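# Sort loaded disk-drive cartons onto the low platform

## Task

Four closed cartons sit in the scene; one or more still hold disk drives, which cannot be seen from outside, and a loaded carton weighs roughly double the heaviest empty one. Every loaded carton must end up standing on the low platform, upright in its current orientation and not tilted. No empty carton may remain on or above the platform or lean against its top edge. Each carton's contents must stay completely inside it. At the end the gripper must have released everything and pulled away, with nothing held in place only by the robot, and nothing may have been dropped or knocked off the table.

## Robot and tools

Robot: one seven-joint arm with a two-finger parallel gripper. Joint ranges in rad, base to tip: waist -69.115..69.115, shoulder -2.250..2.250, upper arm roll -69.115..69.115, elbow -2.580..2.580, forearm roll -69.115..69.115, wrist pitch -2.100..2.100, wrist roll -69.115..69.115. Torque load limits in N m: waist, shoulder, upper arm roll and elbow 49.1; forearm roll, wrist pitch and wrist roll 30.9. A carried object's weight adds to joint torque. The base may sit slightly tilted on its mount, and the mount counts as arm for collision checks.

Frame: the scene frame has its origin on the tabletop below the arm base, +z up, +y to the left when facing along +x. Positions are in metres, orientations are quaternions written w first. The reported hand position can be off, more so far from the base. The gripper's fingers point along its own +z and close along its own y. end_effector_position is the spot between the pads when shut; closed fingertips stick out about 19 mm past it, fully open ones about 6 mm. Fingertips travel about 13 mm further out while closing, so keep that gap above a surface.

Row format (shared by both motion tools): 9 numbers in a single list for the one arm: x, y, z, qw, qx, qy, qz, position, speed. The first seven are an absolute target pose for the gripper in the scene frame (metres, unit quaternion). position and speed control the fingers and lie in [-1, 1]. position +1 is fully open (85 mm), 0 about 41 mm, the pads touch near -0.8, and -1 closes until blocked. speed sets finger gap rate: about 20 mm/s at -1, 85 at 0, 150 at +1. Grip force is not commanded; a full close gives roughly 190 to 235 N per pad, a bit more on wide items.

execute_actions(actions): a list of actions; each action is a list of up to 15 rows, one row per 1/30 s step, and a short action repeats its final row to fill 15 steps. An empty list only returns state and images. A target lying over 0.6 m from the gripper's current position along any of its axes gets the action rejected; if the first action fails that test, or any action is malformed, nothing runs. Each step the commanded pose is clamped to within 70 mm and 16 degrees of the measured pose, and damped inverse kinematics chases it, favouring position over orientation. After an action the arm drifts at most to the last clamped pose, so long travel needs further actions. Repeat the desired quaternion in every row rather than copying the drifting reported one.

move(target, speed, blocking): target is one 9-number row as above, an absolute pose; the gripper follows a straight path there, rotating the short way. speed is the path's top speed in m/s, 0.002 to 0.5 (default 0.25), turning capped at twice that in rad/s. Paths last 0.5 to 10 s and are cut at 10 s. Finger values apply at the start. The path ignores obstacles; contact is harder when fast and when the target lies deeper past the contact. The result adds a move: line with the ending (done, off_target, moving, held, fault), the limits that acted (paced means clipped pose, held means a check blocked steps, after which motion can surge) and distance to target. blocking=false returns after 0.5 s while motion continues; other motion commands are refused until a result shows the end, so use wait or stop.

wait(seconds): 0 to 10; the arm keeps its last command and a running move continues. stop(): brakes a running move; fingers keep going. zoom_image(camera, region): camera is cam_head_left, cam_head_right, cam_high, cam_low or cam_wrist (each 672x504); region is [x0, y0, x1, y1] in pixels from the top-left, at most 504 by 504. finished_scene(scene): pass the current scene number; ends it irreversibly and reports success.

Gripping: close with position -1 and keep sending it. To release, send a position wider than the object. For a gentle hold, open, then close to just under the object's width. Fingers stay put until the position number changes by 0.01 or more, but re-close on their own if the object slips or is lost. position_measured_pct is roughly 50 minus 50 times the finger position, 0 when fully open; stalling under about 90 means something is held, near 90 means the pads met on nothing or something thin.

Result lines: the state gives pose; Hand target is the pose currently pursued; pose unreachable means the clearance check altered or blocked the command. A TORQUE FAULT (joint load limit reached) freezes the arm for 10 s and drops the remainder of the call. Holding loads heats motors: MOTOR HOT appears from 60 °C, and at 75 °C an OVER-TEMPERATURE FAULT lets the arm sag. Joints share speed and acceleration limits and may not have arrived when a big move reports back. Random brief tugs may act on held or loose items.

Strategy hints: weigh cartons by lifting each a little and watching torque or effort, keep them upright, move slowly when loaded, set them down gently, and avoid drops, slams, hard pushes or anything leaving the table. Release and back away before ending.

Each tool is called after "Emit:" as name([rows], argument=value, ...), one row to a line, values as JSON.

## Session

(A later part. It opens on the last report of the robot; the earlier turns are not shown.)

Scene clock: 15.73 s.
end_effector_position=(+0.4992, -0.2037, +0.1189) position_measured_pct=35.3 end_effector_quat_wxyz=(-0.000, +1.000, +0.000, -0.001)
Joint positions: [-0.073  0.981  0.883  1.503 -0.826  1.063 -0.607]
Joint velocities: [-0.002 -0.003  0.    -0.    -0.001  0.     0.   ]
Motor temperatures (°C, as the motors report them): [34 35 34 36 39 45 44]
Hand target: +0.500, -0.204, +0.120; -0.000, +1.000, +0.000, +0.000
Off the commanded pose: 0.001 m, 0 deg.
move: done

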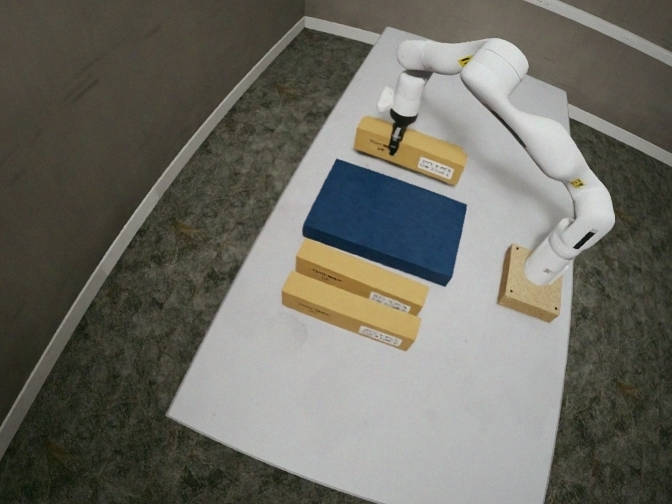

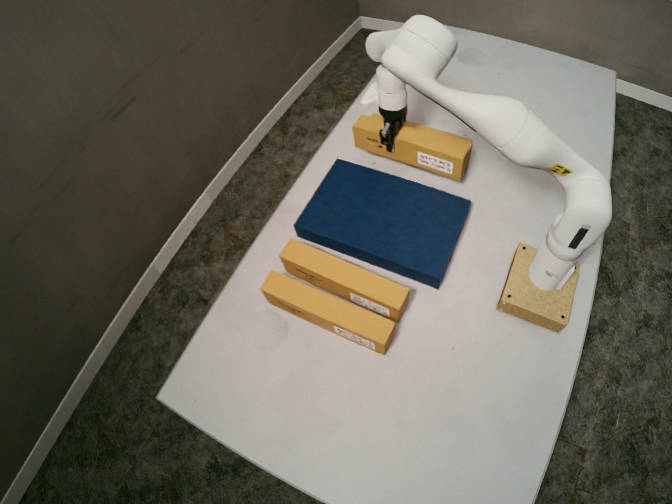

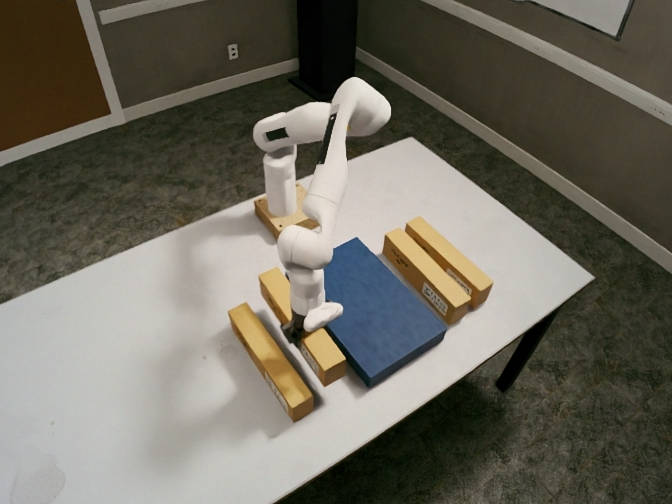

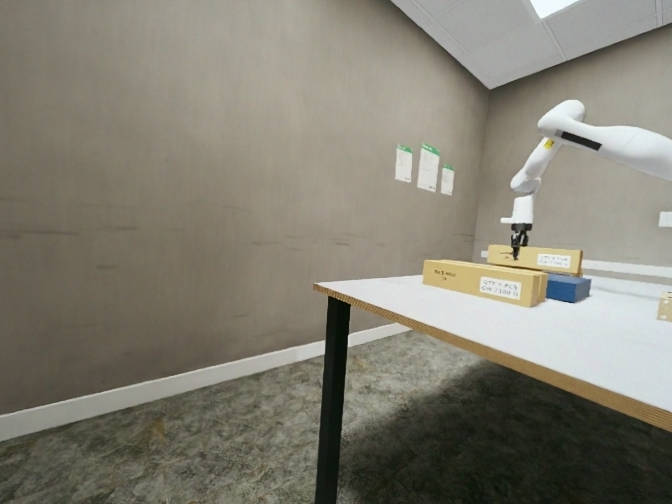

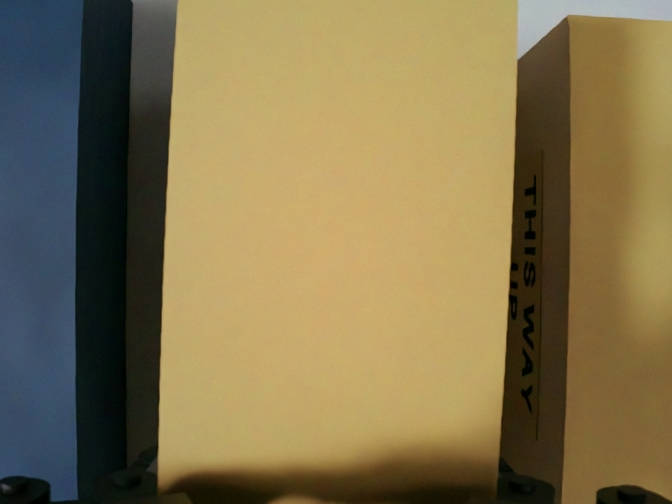

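Emit:
move(target=[0.5,-0.204,0.049,0,1,0,0,-1,0], speed=0.15)

Emit:
move(target=[0.5,-0.204,0.049,0,1,0,0,0.7,0.5])

Emit:
move(target=[0.5,-0.204,0.18,0,1,0,0,0.7,0])

Emit:
move(target=[0.5,0.205,0.18,0,1,0,0,0.7,0], speed=0.4)

Scene clock: 16.77 s.
end_effector_position=(+0.5004, -0.2034, +0.0489) position_measured_pct=35.3 end_effector_quat_wxyz=(-0.000, +1.000, +0.000, +0.000)
Joint positions: [-0.043  1.085  0.808  1.529 -0.915  0.94  -0.551]
Joint velocities: [ 0.     0.001  0.    -0.001 -0.002  0.001  0.   ]
Motor temperatures (°C, as the motors report them): [34 35 34 36 39 45 44]
Hand target: +0.500, -0.204, +0.049; +0.000, +1.000, -0.000, -0.000
Off the commanded pose: 0.001 m, 0 deg.
move: done

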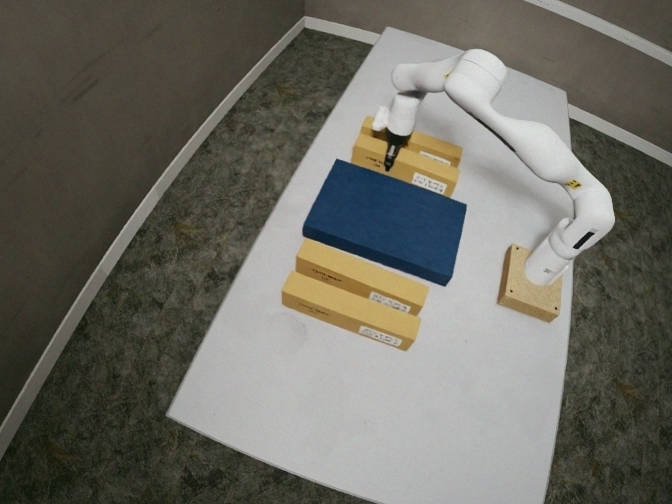

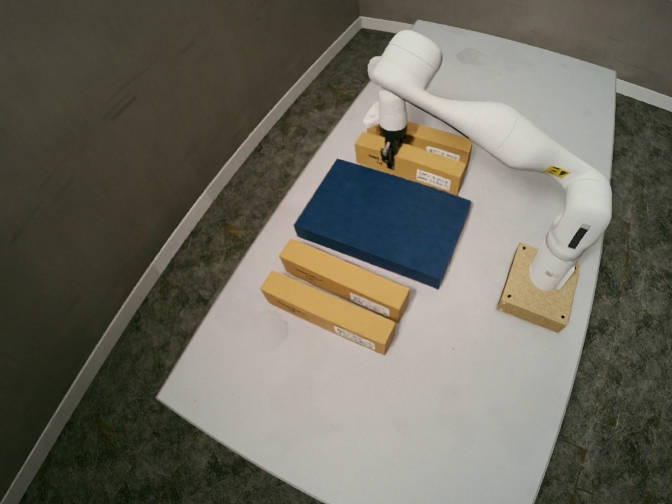

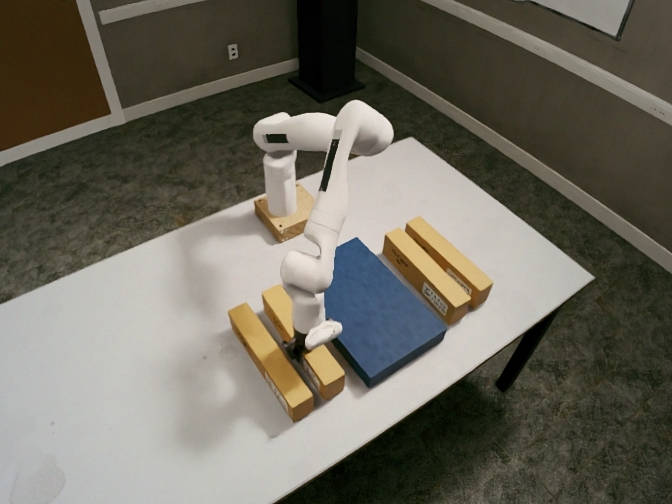

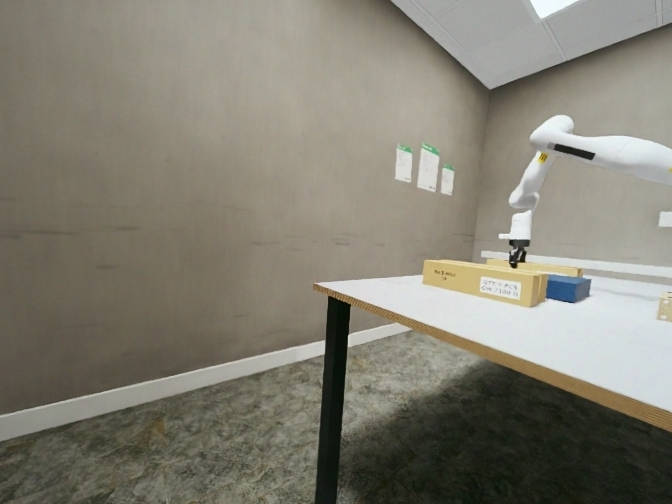

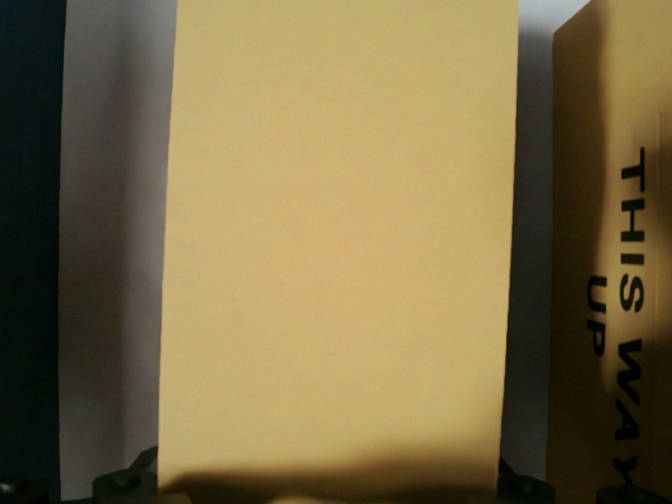

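Scene clock: 17.47 s.
end_effector_position=(+0.5001, -0.2027, +0.0486) position_measured_pct=15.1 end_effector_quat_wxyz=(-0.001, +1.000, +0.001, -0.000)
Joint positions: [-0.043  1.085  0.808  1.53  -0.916  0.941 -0.55 ]
Joint velocities: [ 0.001  0.001  0.    -0.    -0.003  0.001  0.001]
Motor temperatures (°C, as the motors report them): [34 35 34 36 39 45 44]
Hand target: +0.500, -0.204, +0.049; +0.000, +1.000, +0.000, -0.000
Off the commanded pose: 0.001 m, 0 deg.
move: done

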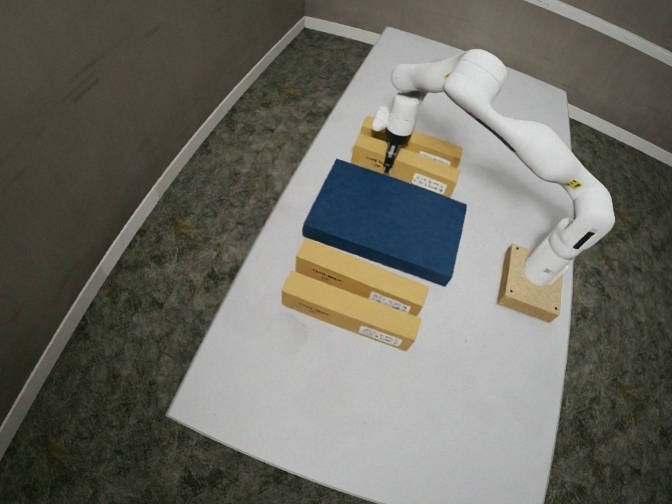

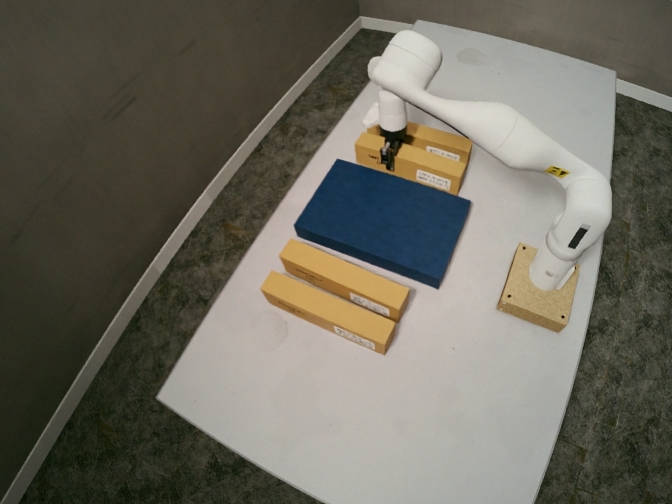

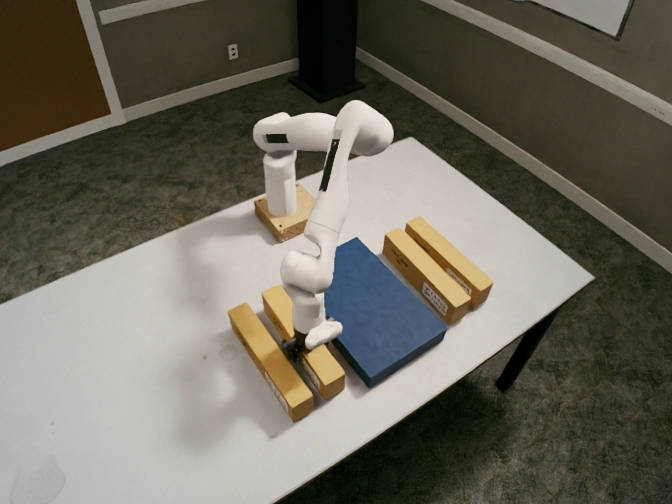

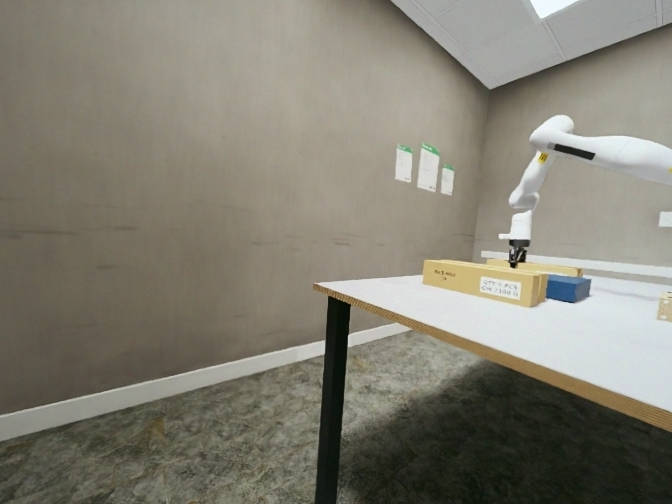

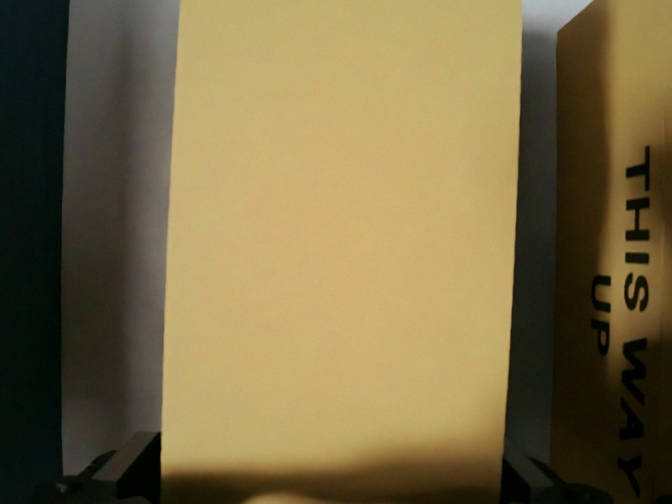

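Scene clock: 18.43 s.
end_effector_position=(+0.4995, -0.2039, +0.1799) position_measured_pct=15.1 end_effector_quat_wxyz=(-0.000, +1.000, +0.000, -0.000)
Joint positions: [-0.092  0.899  0.941  1.449 -0.754  1.18  -0.658]
Joint velocities: [-0.002 -0.002  0.001 -0.    -0.001  0.001  0.001]
Motor temperatures (°C, as the motors report them): [34 35 34 36 39 45 44]
Hand target: +0.500, -0.204, +0.180; -0.000, +1.000, +0.000, +0.000
Off the commanded pose: 0.000 m, 0 deg.
move: done

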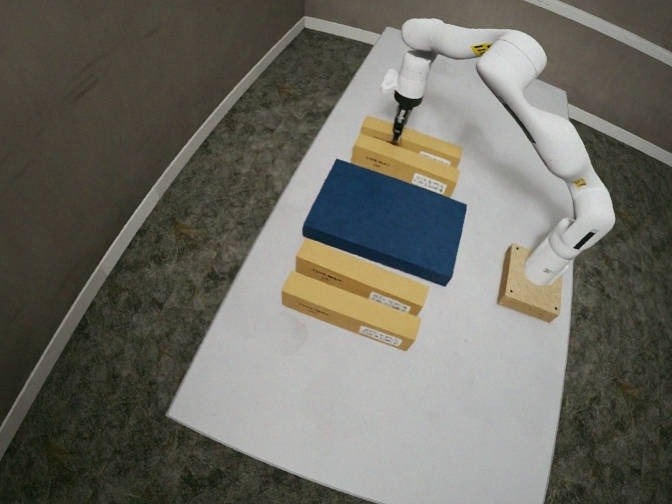

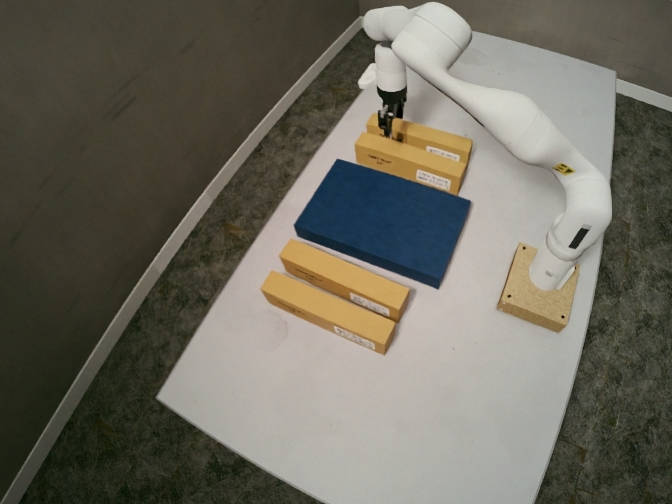

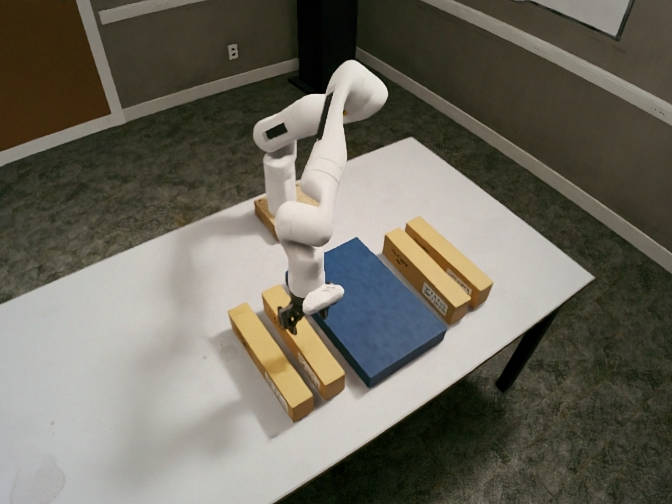

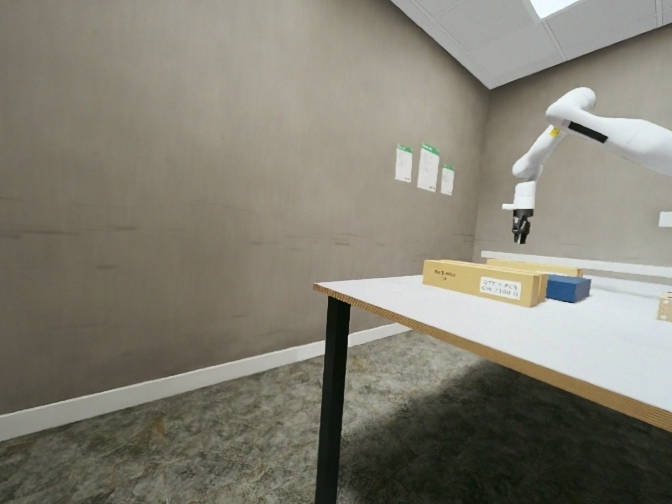

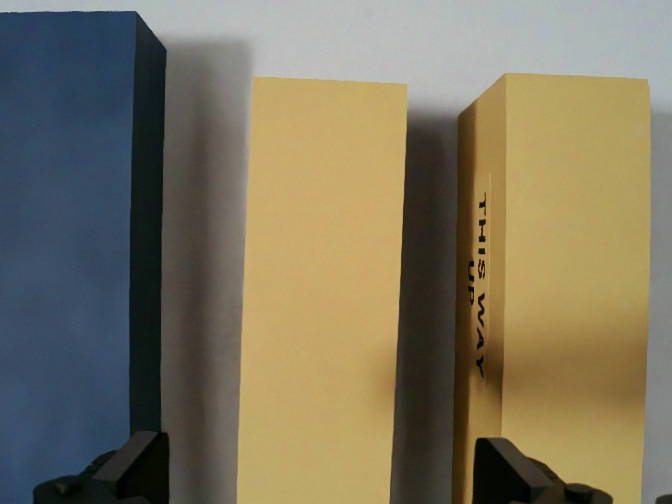

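Scene clock: 19.97 s.
end_effector_position=(+0.4984, +0.2062, +0.1802) position_measured_pct=15.1 end_effector_quat_wxyz=(-0.003, +1.000, -0.000, -0.001)
Joint positions: [-0.881  0.911  0.973  1.451 -0.785  1.197 -1.414]
Joint velocities: [-0.004  0.005 -0.004 -0.002  0.001 -0.002 -0.002]
Motor temperatures (°C, as the motors report them): [34 35 34 36 39 45 44]
Hand target: +0.498, +0.206, +0.180; -0.002, +1.000, +0.000, -0.001
Off the commanded pose: 0.002 m, 0 deg.
move: done

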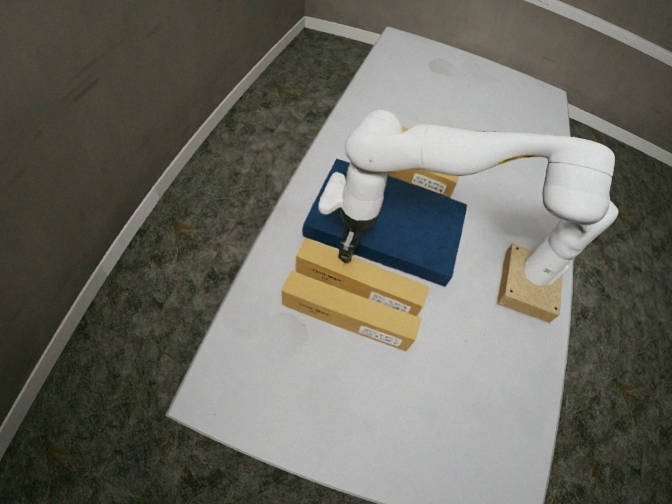

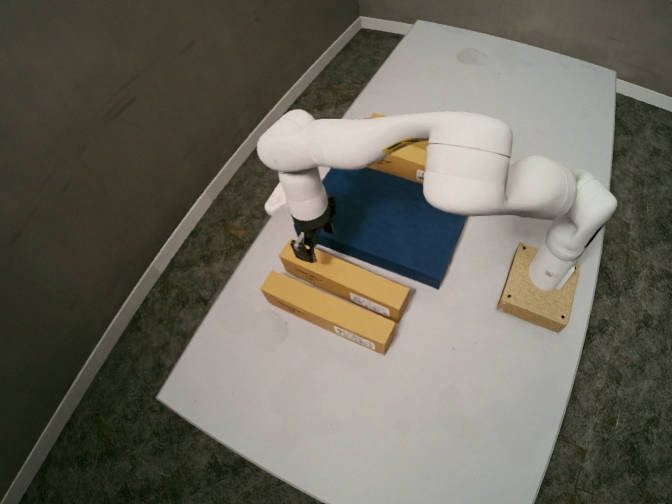

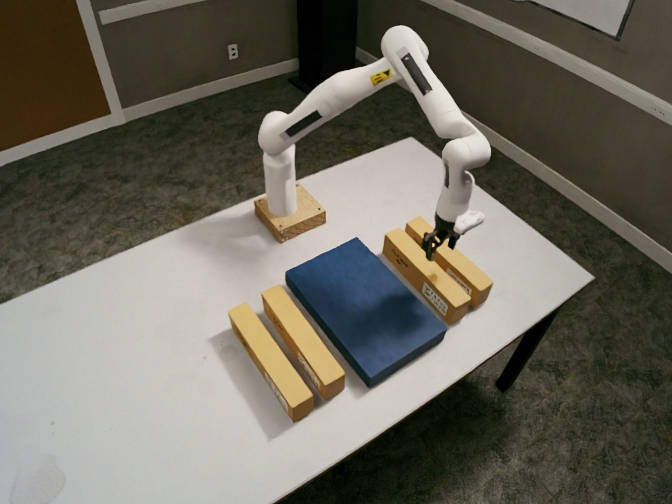

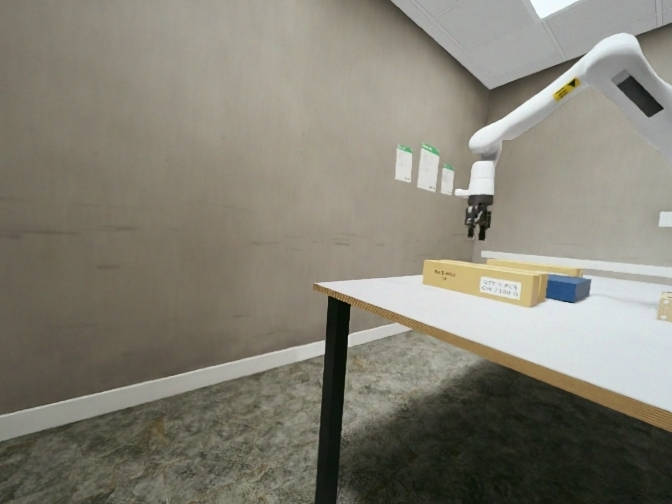

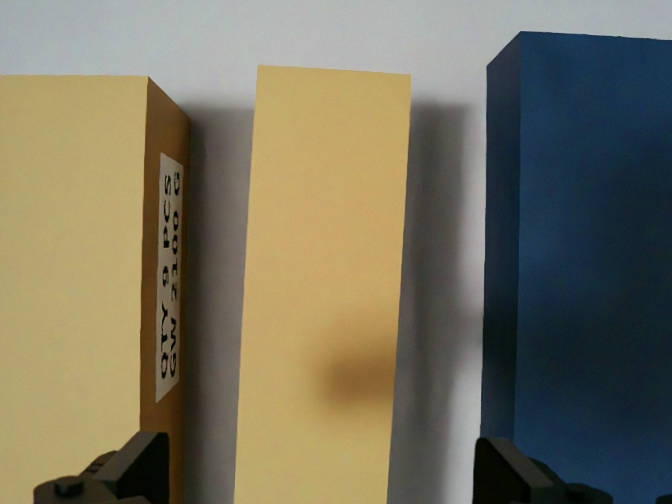

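Image left = +y; carton slightly left.

Emit:
move(target=[0.5,0.209,0.047,0,1,0,0,0.7,0], speed=0.15)

Emit:
move(target=[0.5,0.209,0.047,0,1,0,0,-1,0.5])

Emit:
move(target=[0.5,0.209,0.12,0,1,0,0,-1,0], speed=0.15)

Scene clock: 21.60 s.
end_effector_position=(+0.5005, +0.2092, +0.0522) position_measured_pct=15.1 end_effector_quat_wxyz=(-0.002, +1.000, -0.000, +0.001)
Joint positions: [-0.837  1.095  0.844  1.524 -0.946  0.967 -1.315]
Joint velocities: [-0.     0.     0.001  0.001 -0.004  0.003  0.001]
Motor temperatures (°C, as the motors report them): [34 35 34 36 39 45 44]
Hand target: +0.500, +0.209, +0.047; +0.000, +1.000, -0.000, +0.000
Off the commanded pose: 0.005 m, 0 deg.
move: off_target

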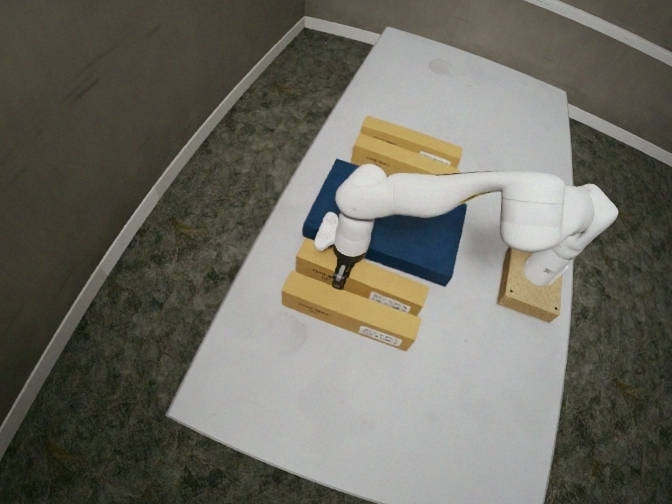

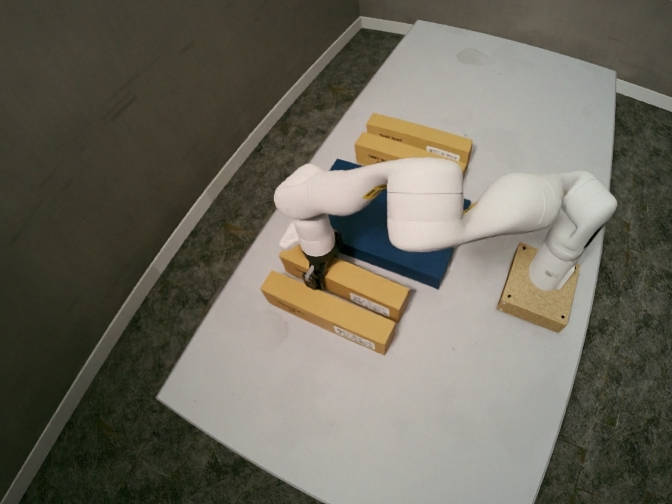

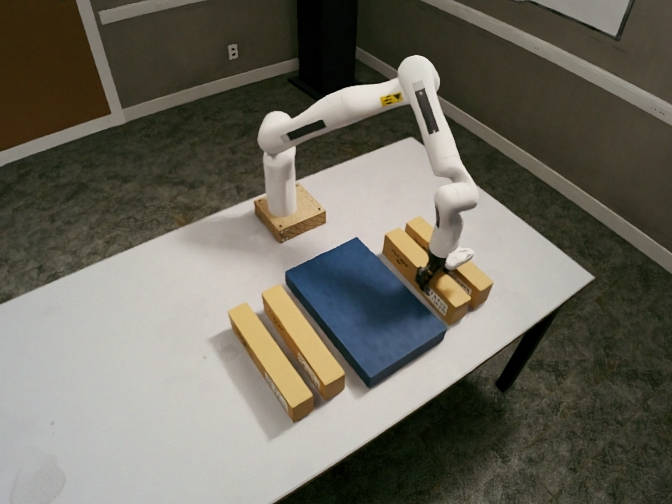

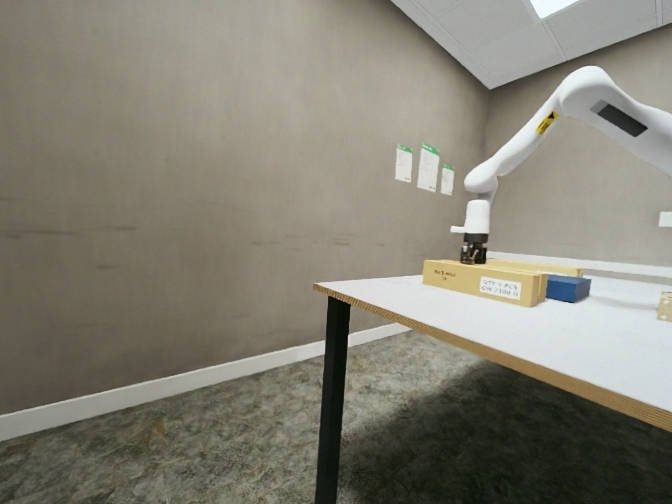

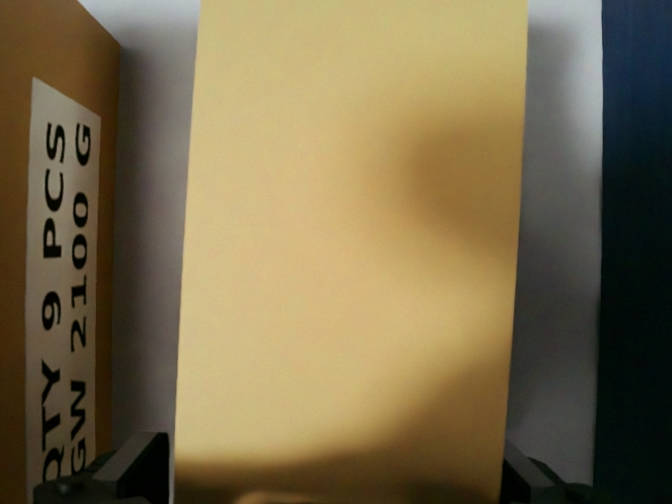

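Scene clock: 22.30 s.
end_effector_position=(+0.5012, +0.2095, +0.0524) position_measured_pct=35.7 end_effector_quat_wxyz=(-0.002, +1.000, -0.000, +0.002)
Joint positions: [-0.837  1.094  0.844  1.524 -0.947  0.964 -1.314]
Joint velocities: [ 0.001 -0.    -0.002 -0.     0.001 -0.001 -0.   ]
Motor temperatures (°C, as the motors report them): [34 35 34 36 39 45 44]
Hand target: +0.500, +0.209, +0.047; +0.000, +1.000, -0.000, -0.000
Off the commanded pose: 0.006 m, 0 deg.
move: off_target

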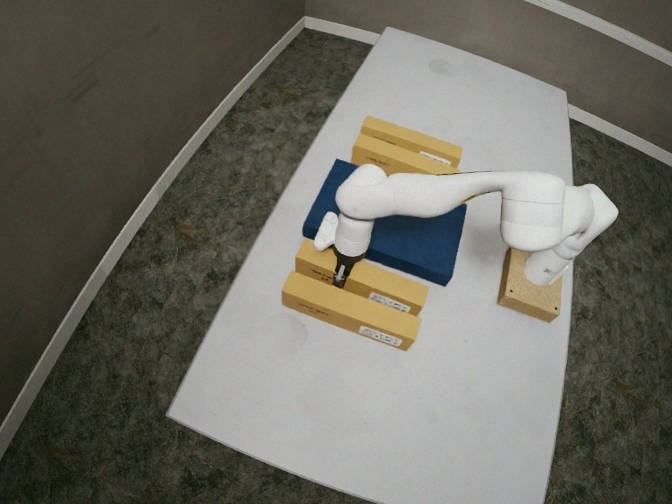

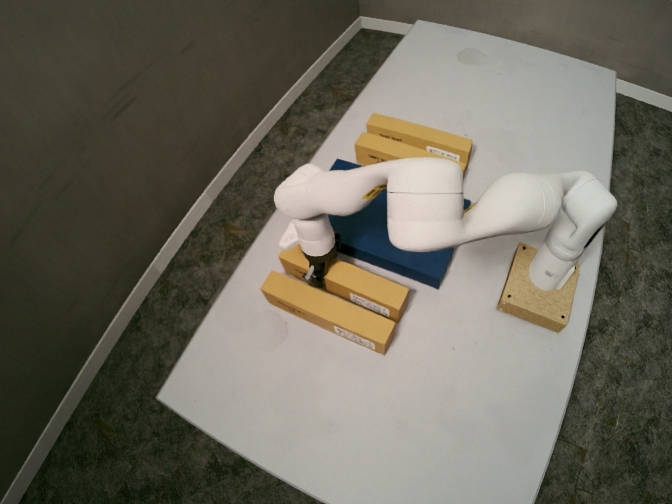

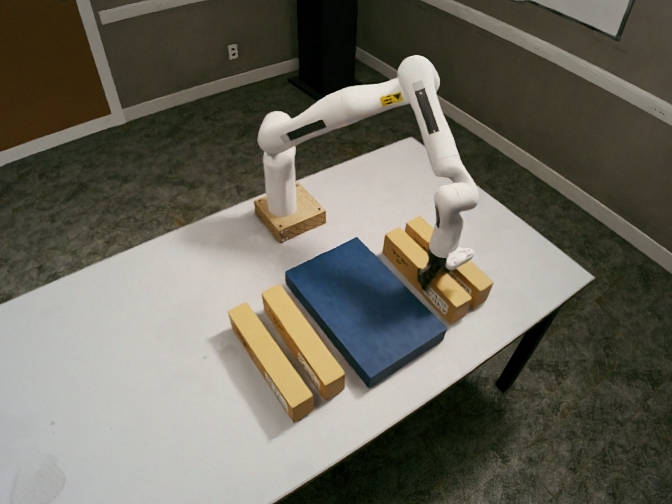

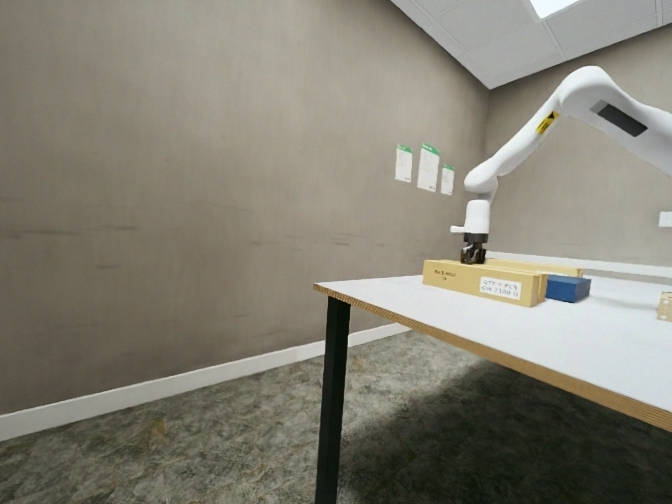

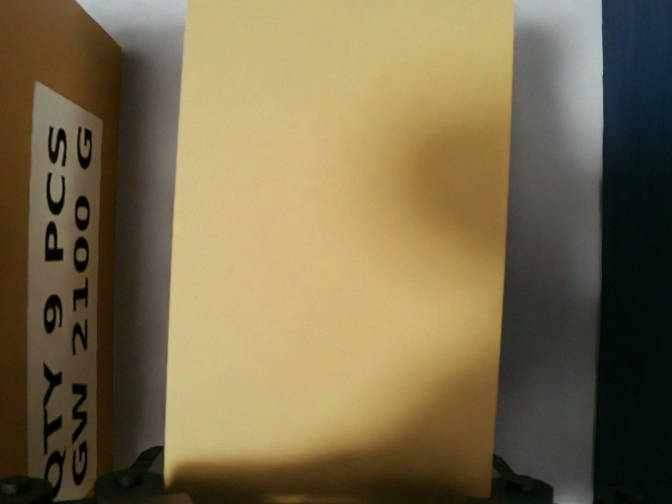

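Scene clock: 23.10 s.
end_effector_position=(+0.4996, +0.2087, +0.1195) position_measured_pct=35.7 end_effector_quat_wxyz=(+0.000, +1.000, +0.000, -0.000)
Joint positions: [-0.866  0.997  0.917  1.496 -0.855  1.085 -1.373]
Joint velocities: [-0.003 -0.003  0.    -0.     0.     0.     0.001]
Motor temperatures (°C, as the motors report them): [34 35 34 36 39 45 44]
Hand target: +0.500, +0.209, +0.120; -0.000, +1.000, +0.000, -0.000
Off the commanded pose: 0.001 m, 0 deg.
move: done

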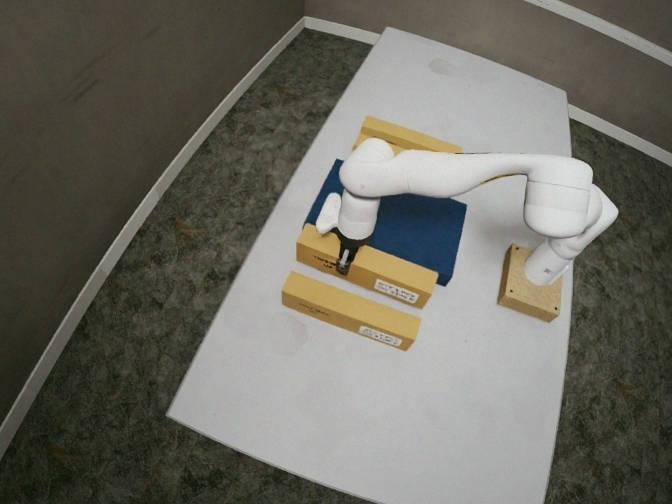

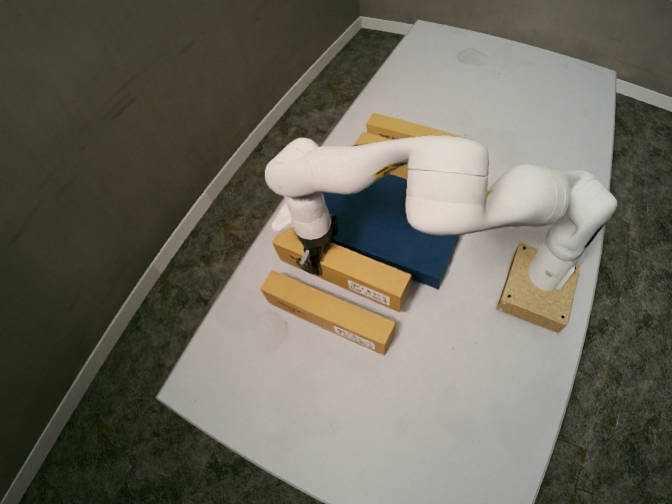

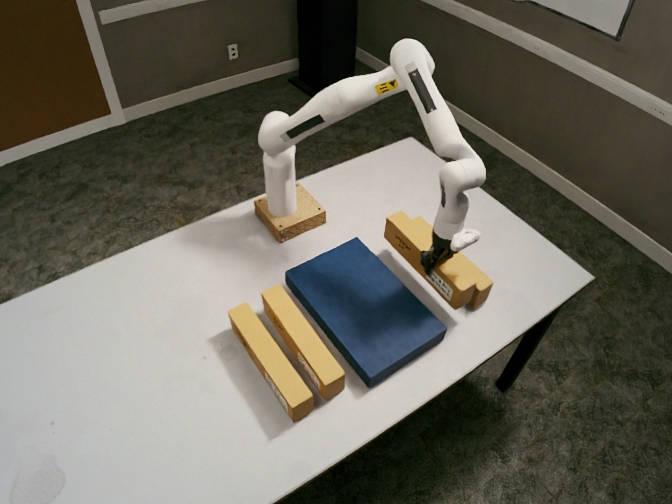

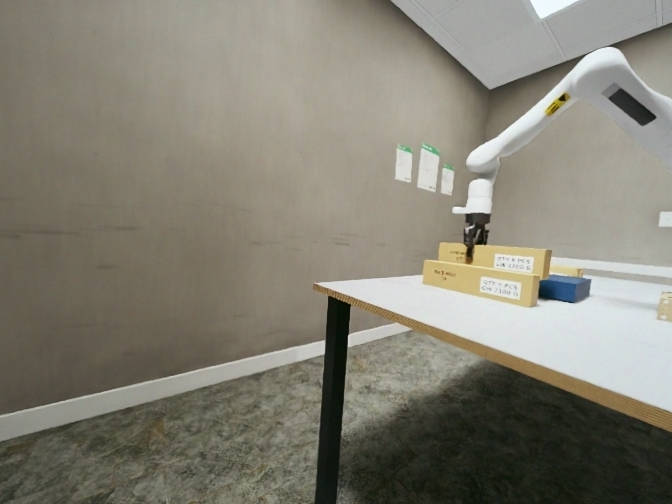

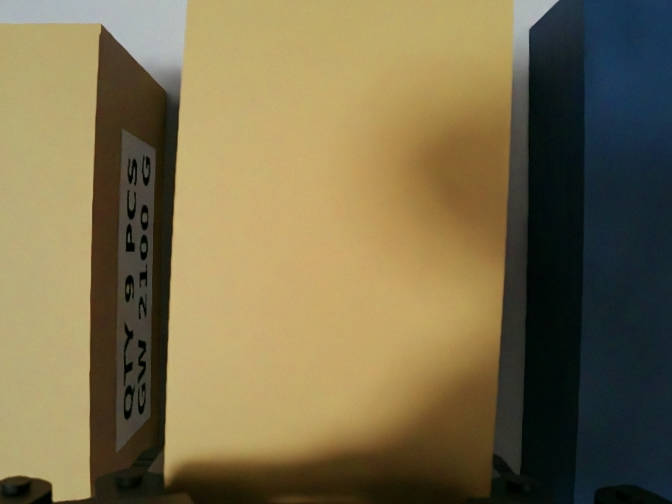

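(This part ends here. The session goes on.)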